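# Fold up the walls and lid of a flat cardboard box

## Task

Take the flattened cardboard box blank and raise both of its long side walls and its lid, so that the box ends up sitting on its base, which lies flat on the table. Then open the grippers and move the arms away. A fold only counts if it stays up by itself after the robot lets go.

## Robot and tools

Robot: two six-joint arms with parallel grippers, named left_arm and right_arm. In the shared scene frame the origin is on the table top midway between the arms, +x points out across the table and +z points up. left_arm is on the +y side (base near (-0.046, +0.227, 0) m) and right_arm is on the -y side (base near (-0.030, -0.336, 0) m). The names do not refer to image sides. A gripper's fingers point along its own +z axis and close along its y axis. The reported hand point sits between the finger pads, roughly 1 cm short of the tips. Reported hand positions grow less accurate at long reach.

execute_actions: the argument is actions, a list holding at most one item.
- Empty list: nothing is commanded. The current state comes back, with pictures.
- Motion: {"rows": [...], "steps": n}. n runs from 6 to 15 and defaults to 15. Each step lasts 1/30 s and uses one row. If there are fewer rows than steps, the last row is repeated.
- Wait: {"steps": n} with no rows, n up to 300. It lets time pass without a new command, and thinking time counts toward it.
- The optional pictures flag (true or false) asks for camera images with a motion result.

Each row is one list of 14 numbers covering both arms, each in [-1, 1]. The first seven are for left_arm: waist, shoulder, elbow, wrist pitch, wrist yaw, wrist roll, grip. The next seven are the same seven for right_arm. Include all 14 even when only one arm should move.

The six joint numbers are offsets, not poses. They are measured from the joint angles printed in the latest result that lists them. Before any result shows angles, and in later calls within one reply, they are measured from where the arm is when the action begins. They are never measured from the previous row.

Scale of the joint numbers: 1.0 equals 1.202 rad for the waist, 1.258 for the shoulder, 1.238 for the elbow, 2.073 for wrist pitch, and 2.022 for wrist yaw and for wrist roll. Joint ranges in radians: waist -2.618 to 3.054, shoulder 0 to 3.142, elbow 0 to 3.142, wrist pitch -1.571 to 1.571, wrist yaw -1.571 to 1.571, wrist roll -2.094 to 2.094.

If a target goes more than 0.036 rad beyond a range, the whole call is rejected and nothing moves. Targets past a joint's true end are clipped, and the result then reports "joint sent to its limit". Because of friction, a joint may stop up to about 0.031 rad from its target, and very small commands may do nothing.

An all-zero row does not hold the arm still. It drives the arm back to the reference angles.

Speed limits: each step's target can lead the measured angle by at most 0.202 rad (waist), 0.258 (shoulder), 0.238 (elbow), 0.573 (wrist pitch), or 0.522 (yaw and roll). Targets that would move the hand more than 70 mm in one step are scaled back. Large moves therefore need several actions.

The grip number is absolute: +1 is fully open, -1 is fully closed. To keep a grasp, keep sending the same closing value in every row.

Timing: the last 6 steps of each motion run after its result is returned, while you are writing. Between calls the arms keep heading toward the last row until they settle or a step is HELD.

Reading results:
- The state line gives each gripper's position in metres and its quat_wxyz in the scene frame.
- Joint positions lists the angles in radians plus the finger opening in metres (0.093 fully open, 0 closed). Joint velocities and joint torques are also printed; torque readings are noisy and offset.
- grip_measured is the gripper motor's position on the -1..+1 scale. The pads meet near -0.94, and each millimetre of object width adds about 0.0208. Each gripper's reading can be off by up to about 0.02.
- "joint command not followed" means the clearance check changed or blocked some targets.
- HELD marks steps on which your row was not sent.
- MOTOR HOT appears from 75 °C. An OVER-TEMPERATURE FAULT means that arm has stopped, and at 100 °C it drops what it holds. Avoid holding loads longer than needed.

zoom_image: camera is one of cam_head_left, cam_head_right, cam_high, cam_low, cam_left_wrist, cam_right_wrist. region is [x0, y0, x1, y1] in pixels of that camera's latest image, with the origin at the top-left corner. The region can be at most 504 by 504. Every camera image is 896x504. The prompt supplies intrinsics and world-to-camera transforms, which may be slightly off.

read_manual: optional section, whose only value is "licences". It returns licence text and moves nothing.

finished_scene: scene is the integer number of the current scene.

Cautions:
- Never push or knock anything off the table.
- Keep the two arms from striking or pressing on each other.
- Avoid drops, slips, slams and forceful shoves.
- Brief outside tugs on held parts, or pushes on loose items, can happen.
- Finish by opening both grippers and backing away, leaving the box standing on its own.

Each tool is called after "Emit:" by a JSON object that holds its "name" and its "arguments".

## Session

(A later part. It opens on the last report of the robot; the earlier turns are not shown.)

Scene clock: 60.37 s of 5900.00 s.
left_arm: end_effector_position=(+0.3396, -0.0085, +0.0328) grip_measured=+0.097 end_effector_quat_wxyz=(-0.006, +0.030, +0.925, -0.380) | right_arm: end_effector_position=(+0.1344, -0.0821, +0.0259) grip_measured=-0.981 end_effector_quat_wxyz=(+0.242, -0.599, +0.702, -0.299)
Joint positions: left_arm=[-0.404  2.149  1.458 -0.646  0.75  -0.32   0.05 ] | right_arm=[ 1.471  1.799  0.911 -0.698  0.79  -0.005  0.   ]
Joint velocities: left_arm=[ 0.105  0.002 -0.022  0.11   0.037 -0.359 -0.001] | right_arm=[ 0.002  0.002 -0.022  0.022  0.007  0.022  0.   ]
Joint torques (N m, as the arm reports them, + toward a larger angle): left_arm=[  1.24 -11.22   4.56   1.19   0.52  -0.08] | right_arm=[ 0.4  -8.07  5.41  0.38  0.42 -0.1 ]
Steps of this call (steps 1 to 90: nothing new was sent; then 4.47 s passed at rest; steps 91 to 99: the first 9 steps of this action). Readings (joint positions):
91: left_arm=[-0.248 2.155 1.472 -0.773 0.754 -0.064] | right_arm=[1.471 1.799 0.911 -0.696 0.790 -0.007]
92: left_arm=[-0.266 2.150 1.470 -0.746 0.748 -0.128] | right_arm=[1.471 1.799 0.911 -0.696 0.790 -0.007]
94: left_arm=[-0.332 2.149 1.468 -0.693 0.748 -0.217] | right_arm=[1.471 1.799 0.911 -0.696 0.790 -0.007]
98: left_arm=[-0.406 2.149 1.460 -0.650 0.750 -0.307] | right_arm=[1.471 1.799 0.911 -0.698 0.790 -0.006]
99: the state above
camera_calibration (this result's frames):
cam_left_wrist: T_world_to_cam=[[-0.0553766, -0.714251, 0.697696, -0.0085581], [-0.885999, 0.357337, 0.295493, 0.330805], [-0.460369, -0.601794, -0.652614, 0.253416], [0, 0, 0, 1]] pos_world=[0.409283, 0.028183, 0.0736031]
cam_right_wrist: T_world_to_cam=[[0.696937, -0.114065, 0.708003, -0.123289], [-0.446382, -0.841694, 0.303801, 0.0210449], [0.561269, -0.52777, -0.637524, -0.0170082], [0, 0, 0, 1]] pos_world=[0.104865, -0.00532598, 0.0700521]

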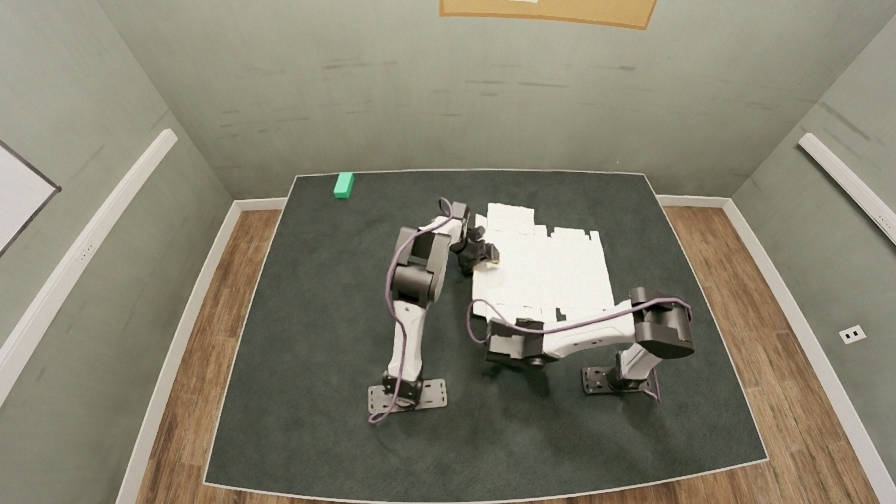

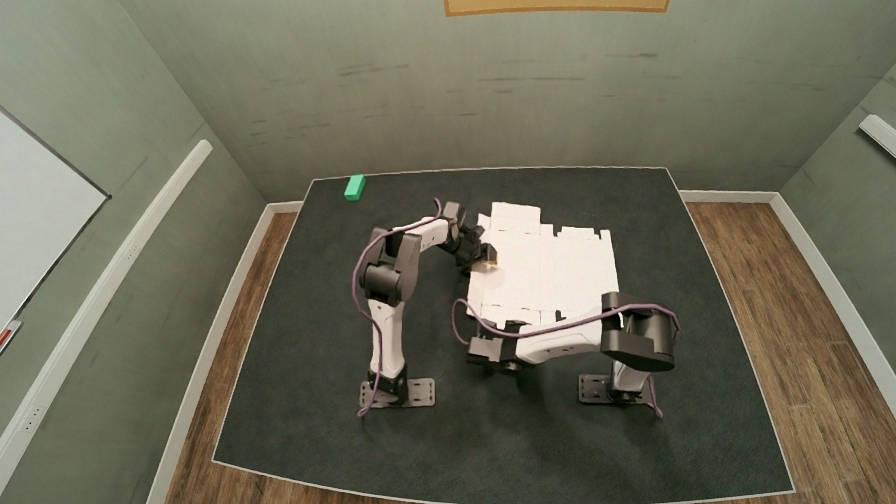

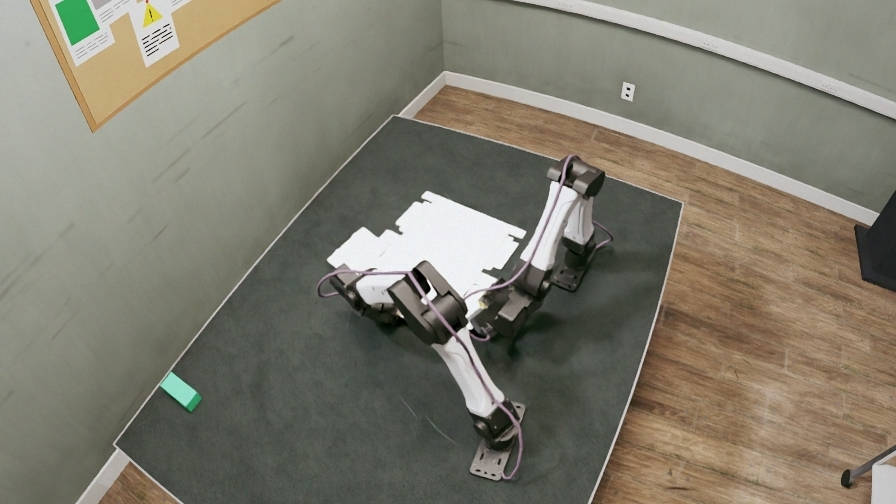

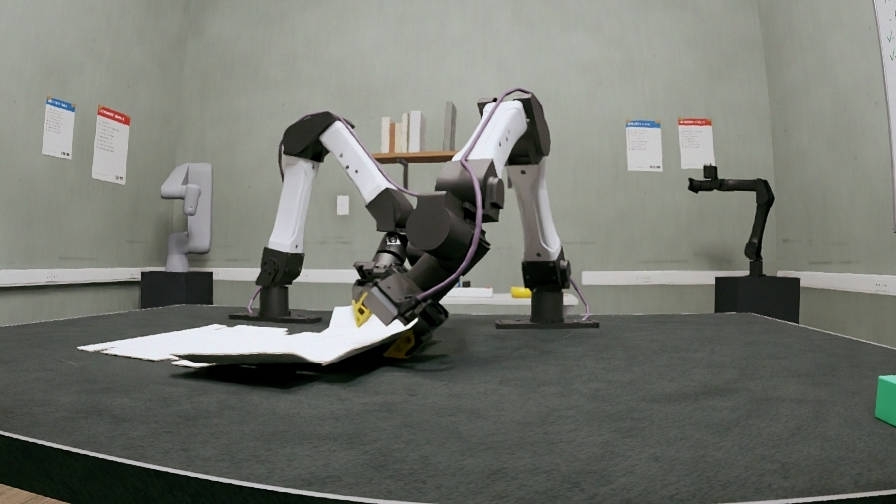

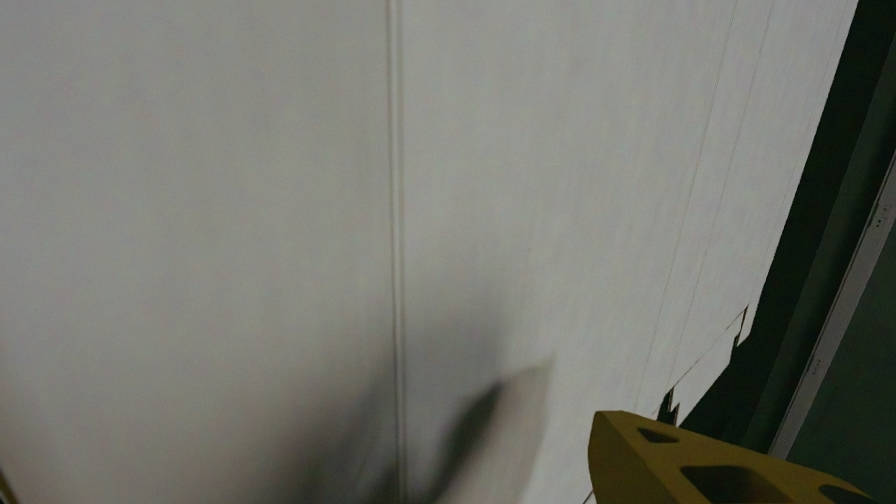

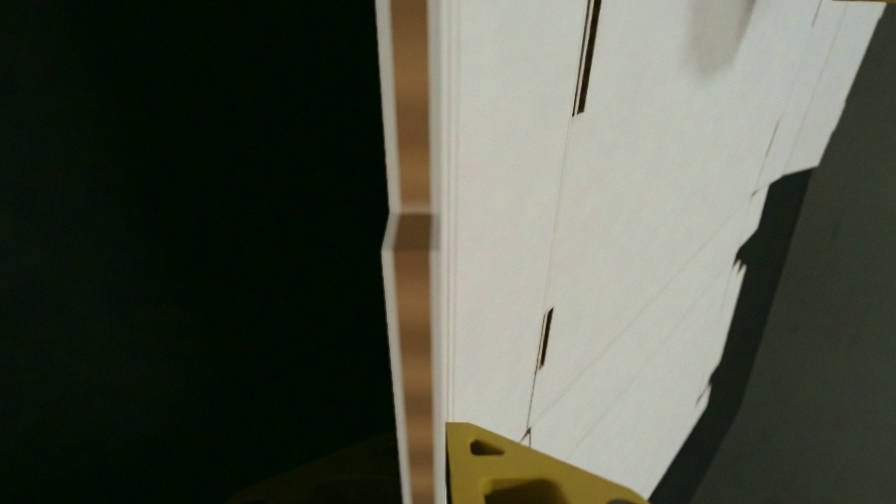

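Emit:
{"name": "execute_actions", "arguments": {"actions": [{"rows": [[0.047,0,0,0,0,-0.02,0.1,0,0,0,0,0,0,-1],[0.047,0,0,0,0,-0.02,0.1,0,0,0,0,0,0,-1],[0.047,0,0,0,0,-0.02,0.1,0,0,0,0,0,0,-1],[0.047,0,0,0,0,-0.02,0.1,0,0,0,0,0,0,-1],[0.047,0,0,0,0,-0.02,0.1,0,0,0,0,0,0,-1],[0.047,0,0,0,0,-0.02,0.1,0,0,0,0,0,0,-1],[0.047,0,0,0,0,-0.02,0.1,0,0,0,0,0,0,-1],[0.047,0,0,0,0,-0.02,-1,0,0,0,0,0,0,-1]], "steps": 15}], "pictures": false}}

Emit:
{"name": "execute_actions", "arguments": {"actions": [{"steps": 15}], "pictures": true}}

Scene clock: 63.23 s of 5900.00 s.
left_arm: end_effector_position=(+0.3542, +0.0132, +0.0328) grip_measured=-0.346 end_effector_quat_wxyz=(+0.001, -0.016, +0.924, -0.381) | right_arm: end_effector_position=(+0.1344, -0.0820, +0.0259) grip_measured=-0.981 end_effector_quat_wxyz=(+0.242, -0.599, +0.702, -0.299)
Joint positions: left_arm=[-0.348  2.149  1.456 -0.632  0.75  -0.367  0.029] | right_arm=[ 1.471  1.799  0.911 -0.698  0.79  -0.004  0.   ]
Joint velocities: left_arm=[ 0.002 -0.007 -0.012 -0.081  0.007  0.037 -0.422] | right_arm=[-0.007 -0.002 -0.012 -0.037  0.037 -0.081  0.   ]
Joint torques (N m, as the arm reports them, + toward a larger angle): left_arm=[  0.2  -11.22   6.01   0.78   0.48   0.05] | right_arm=[ 0.44 -8.05  5.44  0.36  0.4  -0.05]
Steps of this call (steps 1 to 6: the last 6 steps of your previous action; steps 7 to 30: the robot went on to your last target; steps 31 to 77: nothing new was sent; steps 78 to 86: the first 9 steps of this action). Readings (joint positions):
78: left_arm=[-0.385 2.149 1.456 -0.631 0.750 -0.371] | right_arm=[1.471 1.799 0.911 -0.698 0.790 -0.005]
79: left_arm=[-0.379 2.149 1.456 -0.632 0.750 -0.370] | right_arm=[1.471 1.799 0.911 -0.698 0.790 -0.005]
81: left_arm=[-0.363 2.149 1.456 -0.632 0.750 -0.368] | right_arm=[1.471 1.799 0.911 -0.698 0.790 -0.005]
85: left_arm=[-0.348 2.149 1.456 -0.632 0.750 -0.367] | right_arm=[1.471 1.799 0.911 -0.698 0.790 -0.005]
86: the state above

Scene clock: 63.73 s of 5900.00 s.
left_arm: end_effector_position=(+0.3533, +0.0118, +0.0338) grip_measured=-0.972 end_effector_quat_wxyz=(+0.011, +0.013, +0.923, -0.385) | right_arm: end_effector_position=(+0.1349, -0.0847, +0.0269) grip_measured=-0.981 end_effector_quat_wxyz=(-0.238, +0.603, -0.696, +0.307)
Joint positions: left_arm=[-0.349  2.149  1.456 -0.632  0.759 -0.307  0.   ] | right_arm=[ 1.471  1.799  0.911 -0.712  0.798 -0.014  0.   ]
Joint velocities: left_arm=[ 0.007 -0.007 -0.002 -0.022 -0.066  0.022  0.   ] | right_arm=[ 0.017 -0.002  0.007  0.022  0.007 -0.007  0.   ]
Joint torques (N m, as the arm reports them, + toward a larger angle): left_arm=[  0.24 -11.26   6.04   0.78   0.37  -0.52] | right_arm=[ 0.4  -8.    5.38  0.48  0.34  0.07]
Kept back: nothing.
Steps of this call (steps 1 to 6: the last 6 steps of your previous action; steps 7 to 15: the robot went on to your last target). Readings (joint positions):
1: left_arm=[-0.348 2.149 1.456 -0.632 0.750 -0.366] | right_arm=[1.471 1.799 0.911 -0.699 0.790 -0.003]
2: left_arm=[-0.348 2.149 1.456 -0.633 0.754 -0.363] | right_arm=[1.471 1.799 0.911 -0.700 0.791 -0.003]
4: left_arm=[-0.349 2.149 1.456 -0.632 0.758 -0.336] | right_arm=[1.471 1.799 0.911 -0.709 0.796 -0.009]
8: left_arm=[-0.349 2.149 1.456 -0.632 0.759 -0.313] | right_arm=[1.471 1.799 0.911 -0.712 0.798 -0.013]
15: the state above
camera_calibration (this result's frames):
cam_left_wrist: T_world_to_cam=[[-0.0363957, -0.708369, 0.704903, -0.00103241], [-0.905977, 0.321083, 0.275884, 0.343618], [-0.42176, -0.628585, -0.653452, 0.259282], [0, 0, 0, 1]] pos_world=[0.420627, 0.0519195, 0.0753573]
cam_right_wrist: T_world_to_cam=[[0.694694, -0.0950389, 0.712999, -0.122822], [-0.442348, -0.838087, 0.319279, 0.0180623], [0.567211, -0.537195, -0.624254, -0.020006], [0, 0, 0, 1]] pos_world=[0.104661, -0.00728221, 0.0693161]

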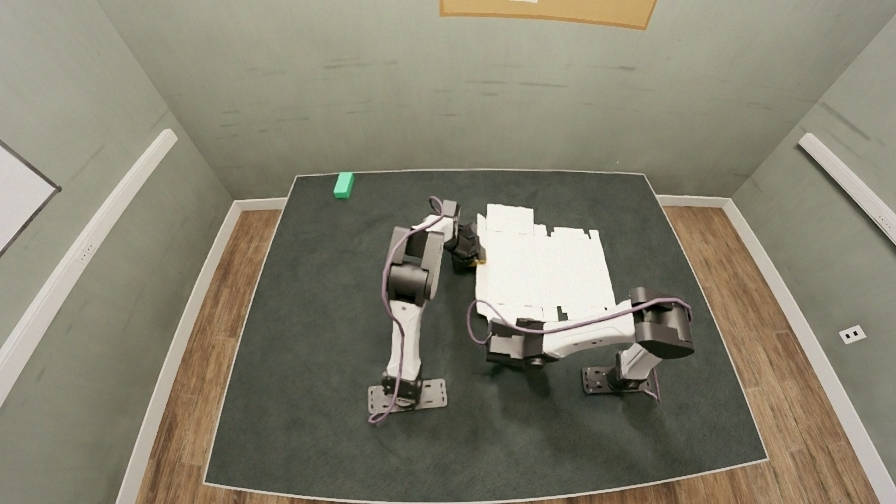

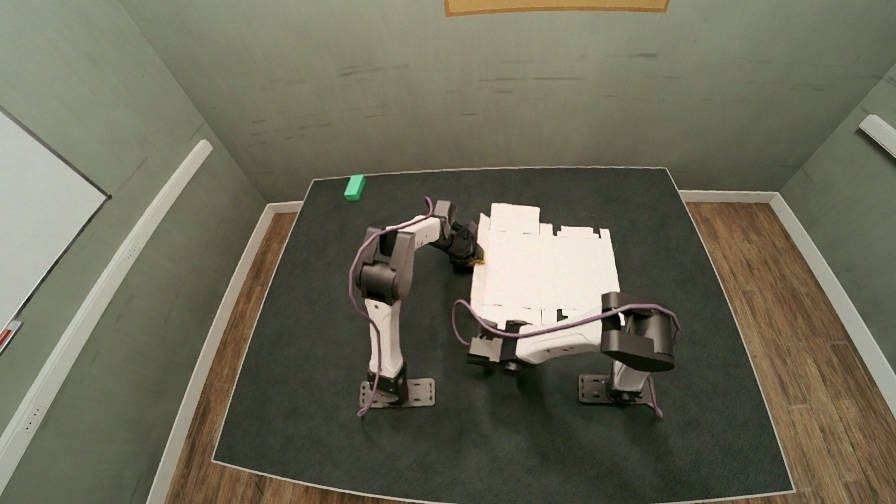

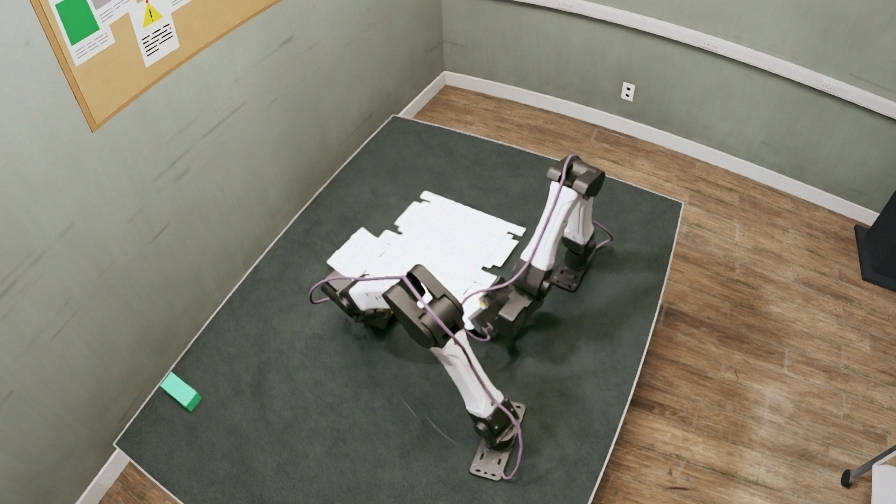

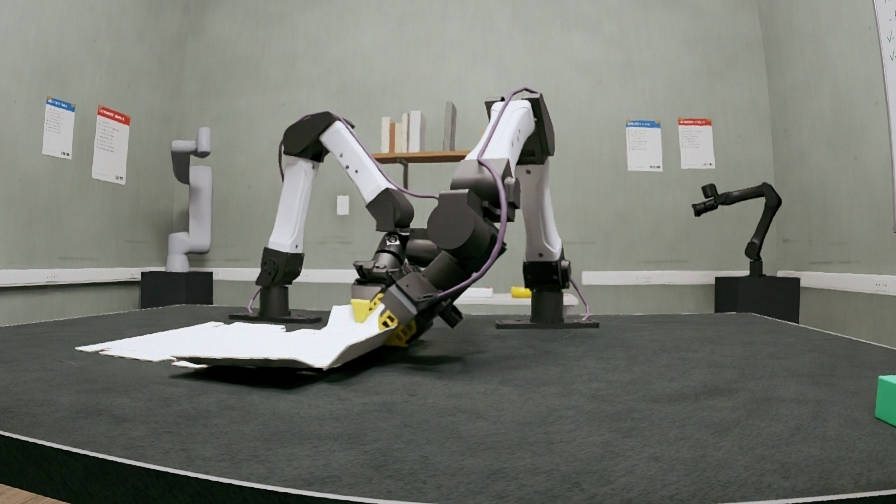

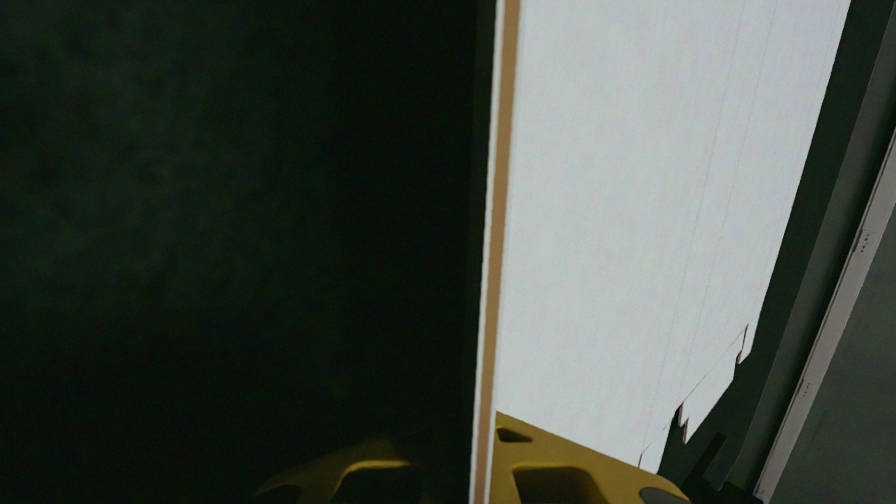

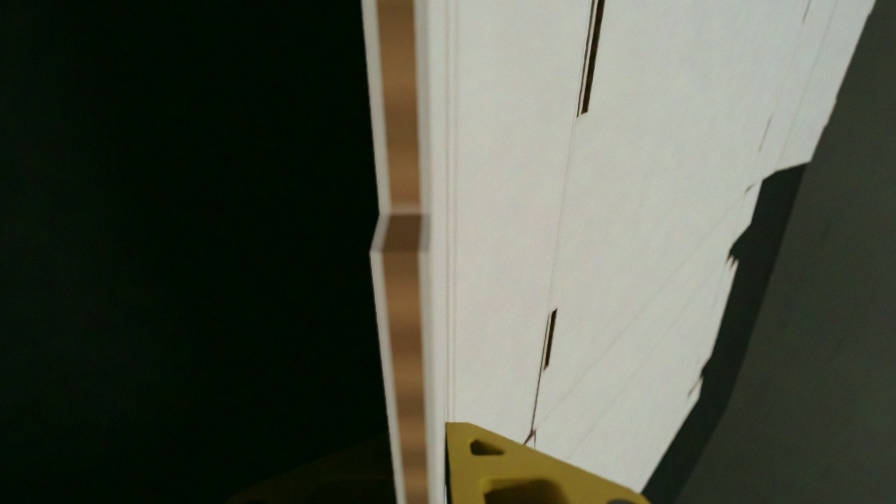

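Emit:
{"name": "execute_actions", "arguments": {"actions": [{"rows": [[0,0,0,0,0,0,-1,0,0,0,0,0,0,-0.3],[0,0,0,0,0,0,-1,0,0,0,0,0,0,-0.3],[0,0,0,0,0,0,-1,0,0,0,0,0,0,-0.3],[0,0,0,0,0,0,-1,0,0,0,0,0,0,-0.3],[0,0,0,0,0,0,-1,0,0,0,0,0,0,-0.3],[0,0,0,0,0,0,-1,0,0,0,0,0,0,-0.3],[0,0,0,0,0,0,-1,0,0,0,0,0,0,-0.3],[0,0,0,0,0,0,-1,0,0,0,0,0,0,-0.3],[0,0,0,0,0,0,-1,0.15,-0.12,0,0,0,0,-0.3]], "steps": 15}], "pictures": false}}

Emit:
{"name": "execute_actions", "arguments": {"actions": [{"rows": [[-0.145,0.05,0.25,-0.175,-0.22,-0.062,-1,0.2,-0.2,0,0,0,0,-0.3]], "steps": 15}], "pictures": true}}

Scene clock: 67.90 s of 5900.00 s.
left_arm: end_effector_position=(+0.3534, +0.0116, +0.0340) grip_measured=-0.973 end_effector_quat_wxyz=(+0.012, +0.016, +0.923, -0.385) | right_arm: end_effector_position=(+0.1301, -0.0811, +0.0306) grip_measured=-0.303 end_effector_quat_wxyz=(-0.246, +0.608, -0.691, +0.302)
Joint positions: left_arm=[-0.349  2.149  1.456 -0.632  0.76  -0.3    0.   ] | right_arm=[ 1.491  1.784  0.909 -0.713  0.8   -0.014  0.031]
Joint velocities: left_arm=[ 0.002  0.012  0.002 -0.037 -0.022 -0.051  0.   ] | right_arm=[ 0.877 -0.608 -0.193 -0.271 -0.007  0.066  0.   ]
Joint torques (N m, as the arm reports them, + toward a larger angle): left_arm=[  0.11 -11.22   5.79   0.94   0.46  -0.09] | right_arm=[  9.15 -16.67   6.32   0.73   0.31  -0.03]
Steps of this call (steps 1 to 15: the robot went on to your last target; steps 16 to 90: nothing new was sent; then 0.87 s passed at rest; steps 91 to 99: the first 9 steps of this action). Readings (joint positions):
91: left_arm=[-0.349 2.149 1.456 -0.632 0.760 -0.299] | right_arm=[1.471 1.799 0.911 -0.712 0.798 -0.014]
92: left_arm=[-0.349 2.149 1.456 -0.632 0.760 -0.300] | right_arm=[1.471 1.799 0.911 -0.712 0.798 -0.014]
94: left_arm=[-0.349 2.149 1.456 -0.632 0.760 -0.300] | right_arm=[1.471 1.799 0.911 -0.712 0.798 -0.014]
98: left_arm=[-0.349 2.149 1.456 -0.632 0.760 -0.300] | right_arm=[1.471 1.799 0.911 -0.712 0.798 -0.014]
99: the state above

Scene clock: 68.40 s of 5900.00 s.
left_arm: end_effector_position=(+0.3552, -0.0350, +0.0541) grip_measured=-0.973 end_effector_quat_wxyz=(+0.019, +0.040, +0.972, -0.230) | right_arm: end_effector_position=(+0.0094, -0.0263, +0.1319) grip_measured=-0.303 end_effector_quat_wxyz=(-0.409, +0.680, -0.601, +0.097)
Joint positions: left_arm=[-0.551  2.201  1.76  -0.901  0.41  -0.404  0.   ] | right_arm=[ 1.91   1.391  0.896 -0.697  0.8   -0.014  0.031]
Joint velocities: left_arm=[ 0.046  0.007  0.012 -0.359 -0.505 -0.051  0.   ] | right_arm=[-0.002  0.007  0.002 -0.095  0.022 -0.037 -0.   ]
Joint torques (N m, as the arm reports them, + toward a larger angle): left_arm=[  2.47 -11.36   6.57   0.59  -0.01  -0.18] | right_arm=[-0.14 -5.    7.74  1.17  0.38 -0.04]
Steps of this call (steps 1 to 6: the last 6 steps of your previous action; steps 7 to 15: the first 9 steps of this action, its rows measured from where the robot was after step 6). Readings (joint positions):
6: left_arm=[-0.349 2.149 1.456 -0.632 0.760 -0.300] | right_arm=[1.662 1.651 0.906 -0.707 0.800 -0.014]
7: left_arm=[-0.368 2.162 1.503 -0.701 0.691 -0.313] | right_arm=[1.680 1.629 0.903 -0.707 0.801 -0.014]
8: left_arm=[-0.398 2.186 1.578 -0.769 0.614 -0.330] | right_arm=[1.728 1.585 0.896 -0.716 0.801 -0.014]
10: left_arm=[-0.475 2.209 1.697 -0.823 0.507 -0.363] | right_arm=[1.849 1.473 0.896 -0.709 0.800 -0.014]
14: left_arm=[-0.551 2.201 1.760 -0.886 0.423 -0.400] | right_arm=[1.911 1.391 0.896 -0.696 0.800 -0.014]
15: the state above
camera_calibration (this result's frames):
cam_left_wrist: T_world_to_cam=[[-0.0904412, -0.893115, 0.440643, -0.0214493], [-0.906854, 0.256731, 0.334223, 0.349602], [-0.411626, -0.369371, -0.833144, 0.259132], [0, 0, 0, 1]] pos_world=[0.421763, -0.0131944, 0.1085]
cam_right_wrist: T_world_to_cam=[[0.743675, -0.0658109, 0.665294, -0.0984068], [-0.0307368, -0.997456, -0.0643103, 0.0205641], [0.667834, 0.027377, -0.743806, 0.177749], [0, 0, 0, 1]] pos_world=[-0.0448922, 0.00916931, 0.199003]

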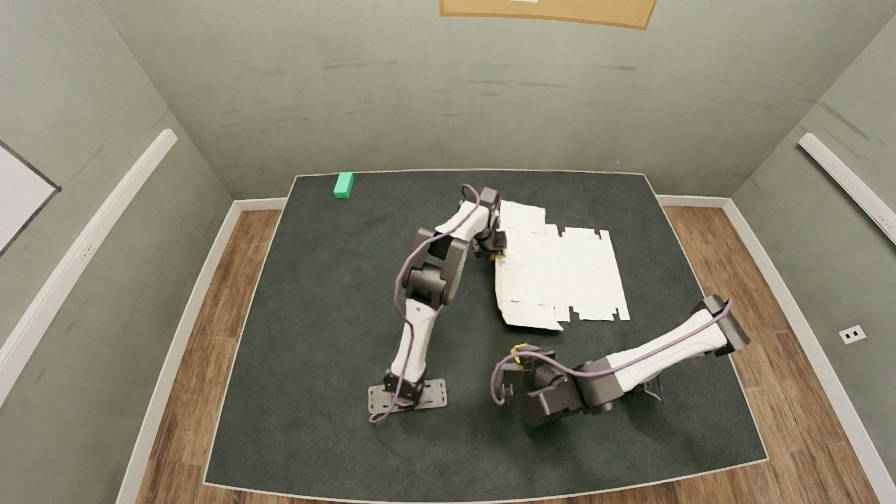

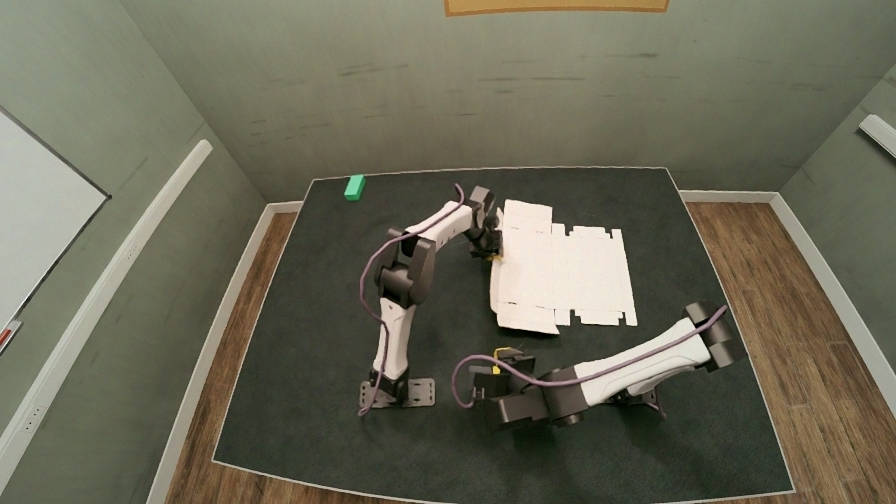

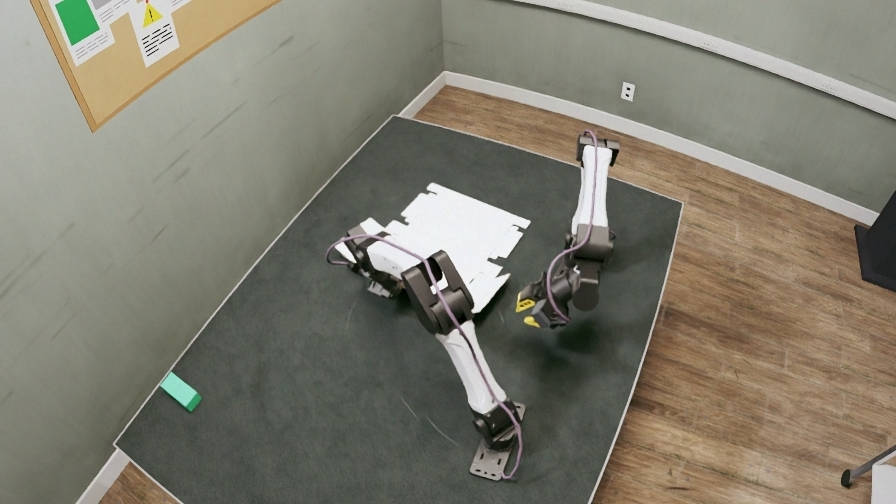

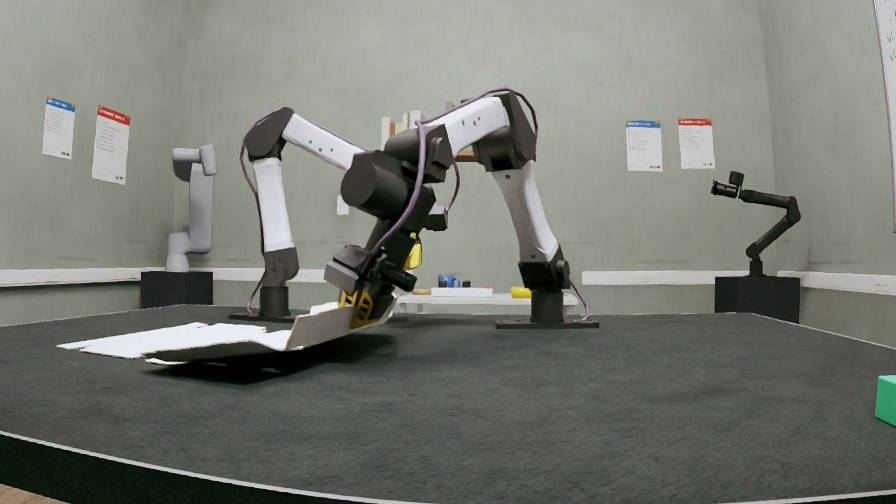

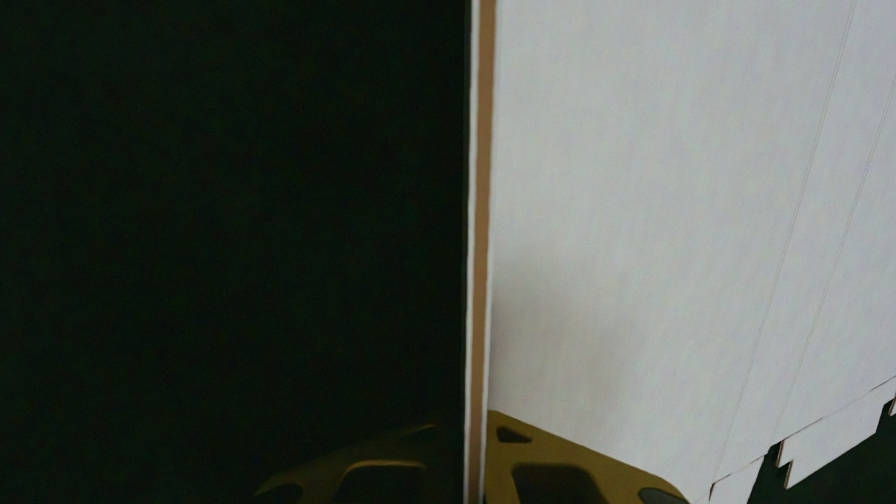

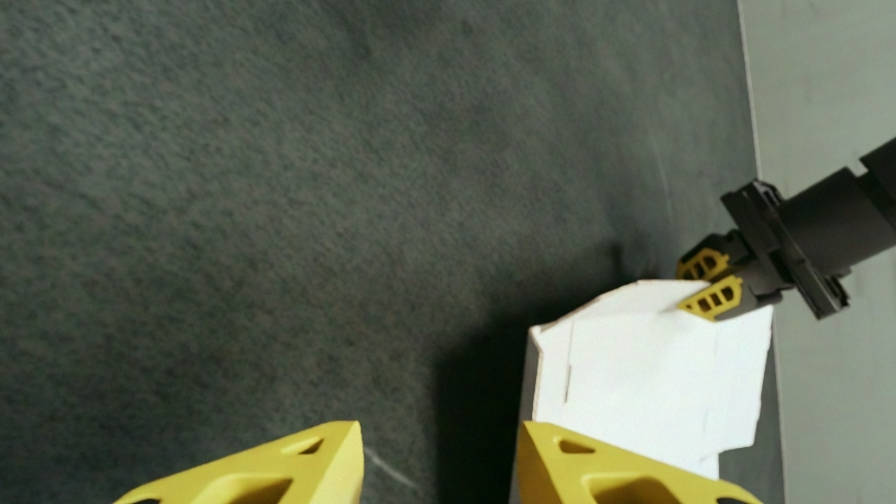

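Emit:
{"name": "execute_actions", "arguments": {"actions": [{"rows": [[-0.012,0.001,0.030,-0.030,-0.060,-0.015,-1,0,0,0,0,0,0,-0.3],[-0.025,0.002,0.035,-0.045,-0.080,-0.025,-1,0,0,0,0,0,0,-0.3],[-0.037,0.003,0.038,-0.058,-0.095,-0.035,-1,0,0,0,0,0,0,-0.3],[-0.049,0.004,0.041,-0.070,-0.110,-0.043,-1,0,0,0,0,0,0,-0.3],[-0.061,0.005,0.044,-0.082,-0.125,-0.051,-1,0,0,0,0,0,0,-0.3],[-0.074,0.006,0.047,-0.094,-0.141,-0.059,-1,0,0,0,0,0,0,-0.3],[-0.086,0.007,0.050,-0.106,-0.157,-0.067,-1,0,0,0,0,0,0,-0.3],[-0.098,0.008,0.053,-0.118,-0.173,-0.076,-1,0,0,0,0,0,0,-0.3],[-0.111,0.009,0.056,-0.130,-0.190,-0.085,-1,0,0,0,0,0,0,-0.3],[-0.123,0.010,0.060,-0.142,-0.208,-0.095,-1,0,0,0,0,0,0,-0.3]], "steps": 15}], "pictures": false}}

Emit:
{"name": "execute_actions", "arguments": {"actions": [{"steps": 10}], "pictures": true}}

Scene clock: 70.57 s of 5900.00 s.
left_arm: end_effector_position=(+0.3357, -0.0313, +0.0506) grip_measured=-0.973 end_effector_quat_wxyz=(+0.024, +0.020, +0.994, -0.104) | right_arm: end_effector_position=(+0.0097, -0.0266, +0.1318) grip_measured=-0.303 end_effector_quat_wxyz=(-0.408, +0.680, -0.601, +0.097)
Joint positions: left_arm=[-0.651  2.202  1.809 -1.031  0.156 -0.51   0.   ] | right_arm=[ 1.91   1.391  0.896 -0.699  0.8   -0.014  0.031]
Joint velocities: left_arm=[-0.525  0.002  0.076 -0.505 -0.828 -0.462  0.   ] | right_arm=[ 0.002  0.002 -0.022 -0.037 -0.022 -0.051 -0.001]
Joint torques (N m, as the arm reports them, + toward a larger angle): left_arm=[ -0.25 -11.31   7.26   0.08   0.03   0.04] | right_arm=[ 0.45 -5.63  6.95  1.14  0.39 -0.04]
Steps of this call (steps 1 to 6: the last 6 steps of your previous action; steps 7 to 30: the robot went on to your last target; steps 31 to 56: nothing new was sent; steps 57 to 65: the first 9 steps of this action). Readings (joint positions):
57: left_arm=[-0.532 2.202 1.763 -0.951 0.340 -0.408] | right_arm=[1.910 1.391 0.896 -0.699 0.800 -0.014]
58: left_arm=[-0.538 2.202 1.768 -0.953 0.325 -0.413] | right_arm=[1.910 1.391 0.896 -0.699 0.800 -0.014]
60: left_arm=[-0.564 2.202 1.782 -0.966 0.284 -0.436] | right_arm=[1.910 1.391 0.896 -0.699 0.800 -0.014]
64: left_arm=[-0.633 2.202 1.806 -1.013 0.184 -0.494] | right_arm=[1.910 1.391 0.896 -0.699 0.800 -0.014]
65: the state above

Scene clock: 70.90 s of 5900.00 s.
left_arm: end_effector_position=(+0.3155, -0.0220, +0.0486) grip_measured=-0.973 end_effector_quat_wxyz=(+0.016, +0.008, +0.999, -0.028) | right_arm: end_effector_position=(+0.0097, -0.0266, +0.1318) grip_measured=-0.303 end_effector_quat_wxyz=(-0.408, +0.680, -0.601, +0.097)
Joint positions: left_arm=[-0.705  2.202  1.818 -1.13   0.029 -0.577  0.   ] | right_arm=[ 1.91   1.391  0.896 -0.699  0.8   -0.014  0.031]
Joint velocities: left_arm=[ 0.002  0.002 -0.002 -0.154 -0.081 -0.081  0.   ] | right_arm=[ 0.012 -0.007 -0.002 -0.037  0.007 -0.022 -0.001]
Joint torques (N m, as the arm reports them, + toward a larger angle): left_arm=[  0.77 -11.     7.3   -0.04  -0.26  -0.18] | right_arm=[ 0.42 -5.59  6.95  1.13  0.38 -0.04]
Kept back: nothing.
Steps of this call (steps 1 to 6: the last 6 steps of your previous action; steps 7 to 10: the robot went on to your last target). Readings (joint positions):
1: left_arm=[-0.668 2.202 1.813 -1.050 0.127 -0.526] | right_arm=[1.910 1.391 0.896 -0.699 0.800 -0.014]
2: left_arm=[-0.683 2.202 1.815 -1.068 0.103 -0.541] | right_arm=[1.910 1.391 0.896 -0.699 0.800 -0.014]
4: left_arm=[-0.701 2.202 1.817 -1.094 0.069 -0.560] | right_arm=[1.910 1.391 0.896 -0.699 0.800 -0.014]
8: left_arm=[-0.705 2.202 1.818 -1.123 0.037 -0.574] | right_arm=[1.910 1.391 0.896 -0.699 0.800 -0.014]
10: the state above
camera_calibration (this result's frames):
cam_left_wrist: T_world_to_cam=[[-0.0209909, -0.998595, 0.0486508, -0.0161686], [-0.914882, 0.038809, 0.401851, 0.30663], [-0.403174, -0.0360745, -0.914412, 0.251628], [0, 0, 0, 1]] pos_world=[0.381642, -0.0189686, 0.107659]
cam_right_wrist: T_world_to_cam=[[0.743312, -0.0648711, 0.665792, -0.098532], [-0.0310851, -0.997561, -0.0624923, 0.0199816], [0.668223, 0.025755, -0.743515, 0.177434], [0, 0, 0, 1]] pos_world=[-0.0447043, 0.00897117, 0.198775]

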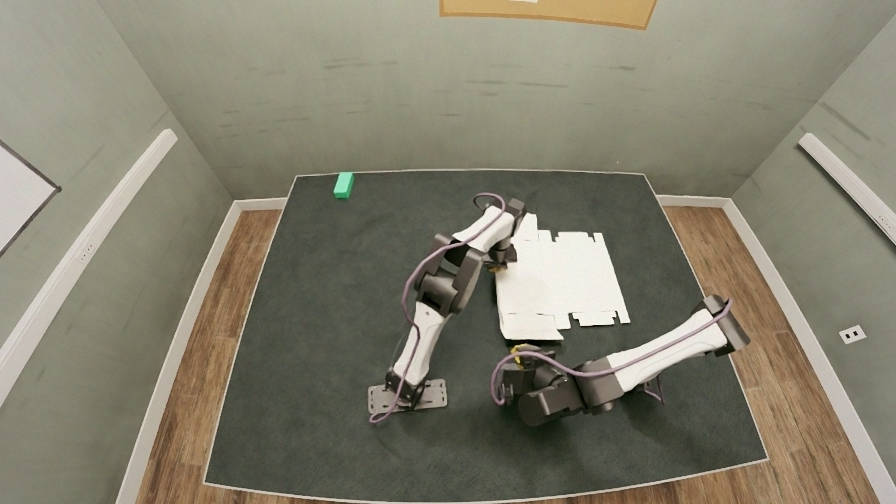

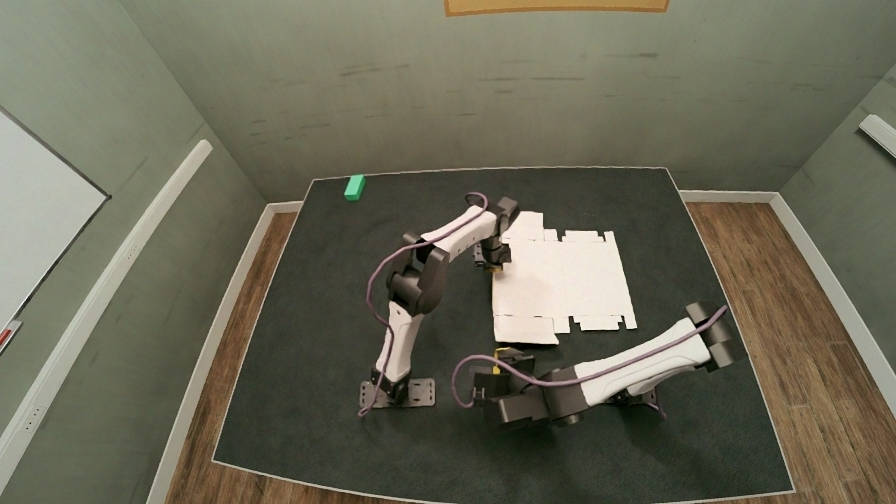

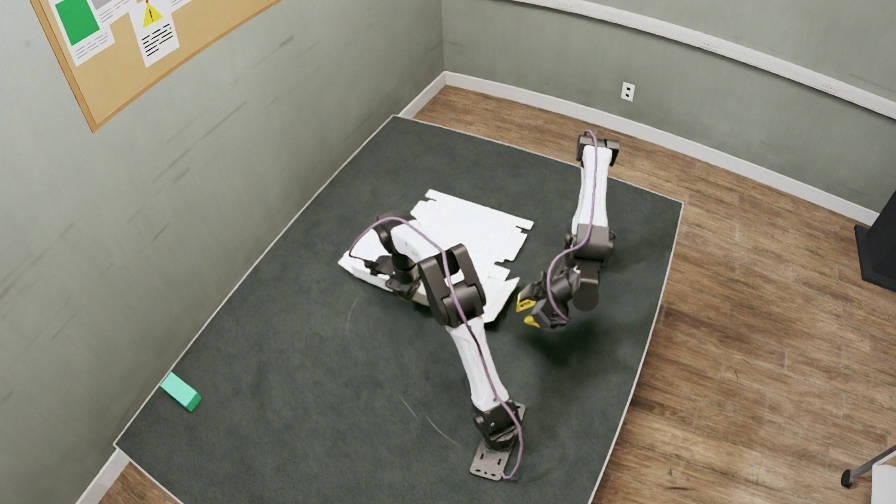

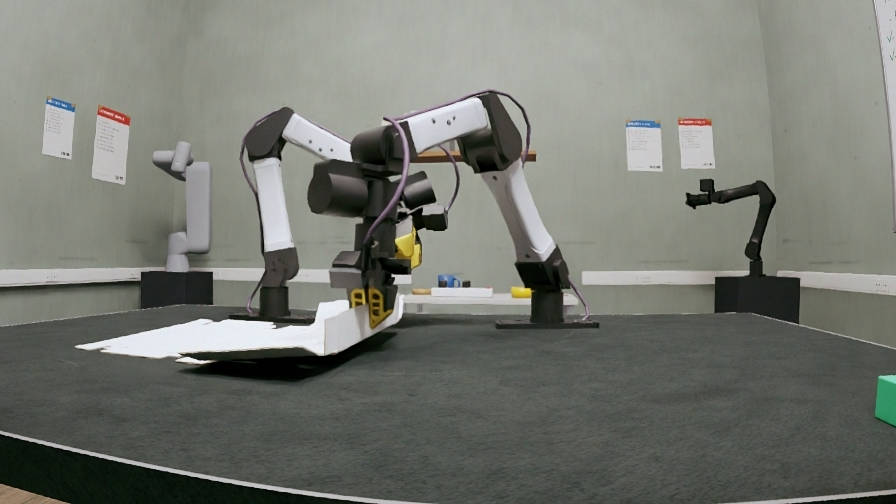

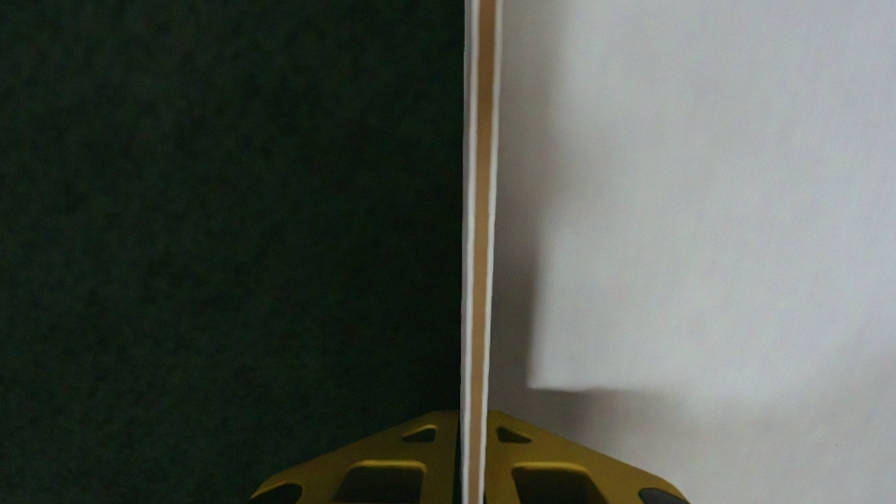

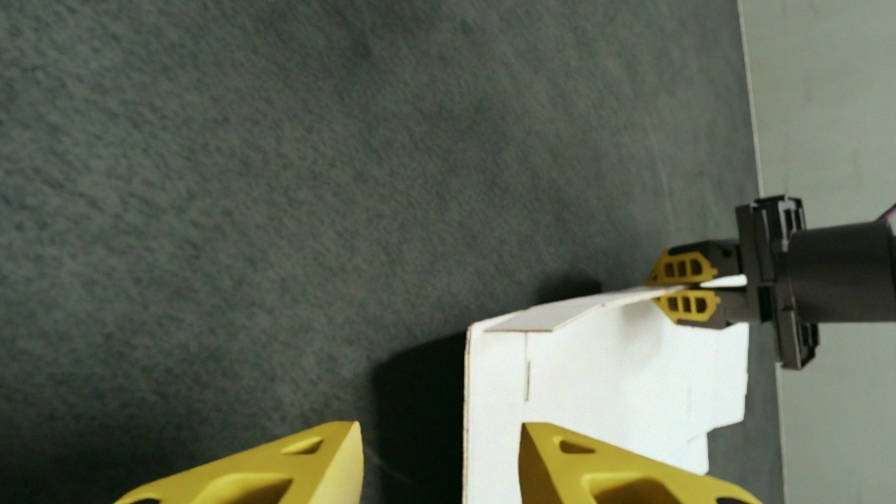

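Emit:
{"name": "zoom_image", "arguments": {"camera": "cam_low", "region": [160, 260, 460, 400]}}

Region (160, 260, 460, 400) of cam_low's 896x504 image, scaled by 1.680, with more detail than that image has; it fills the top 235 rows of this view, and the rest is white.

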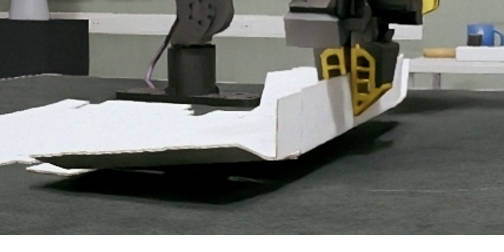

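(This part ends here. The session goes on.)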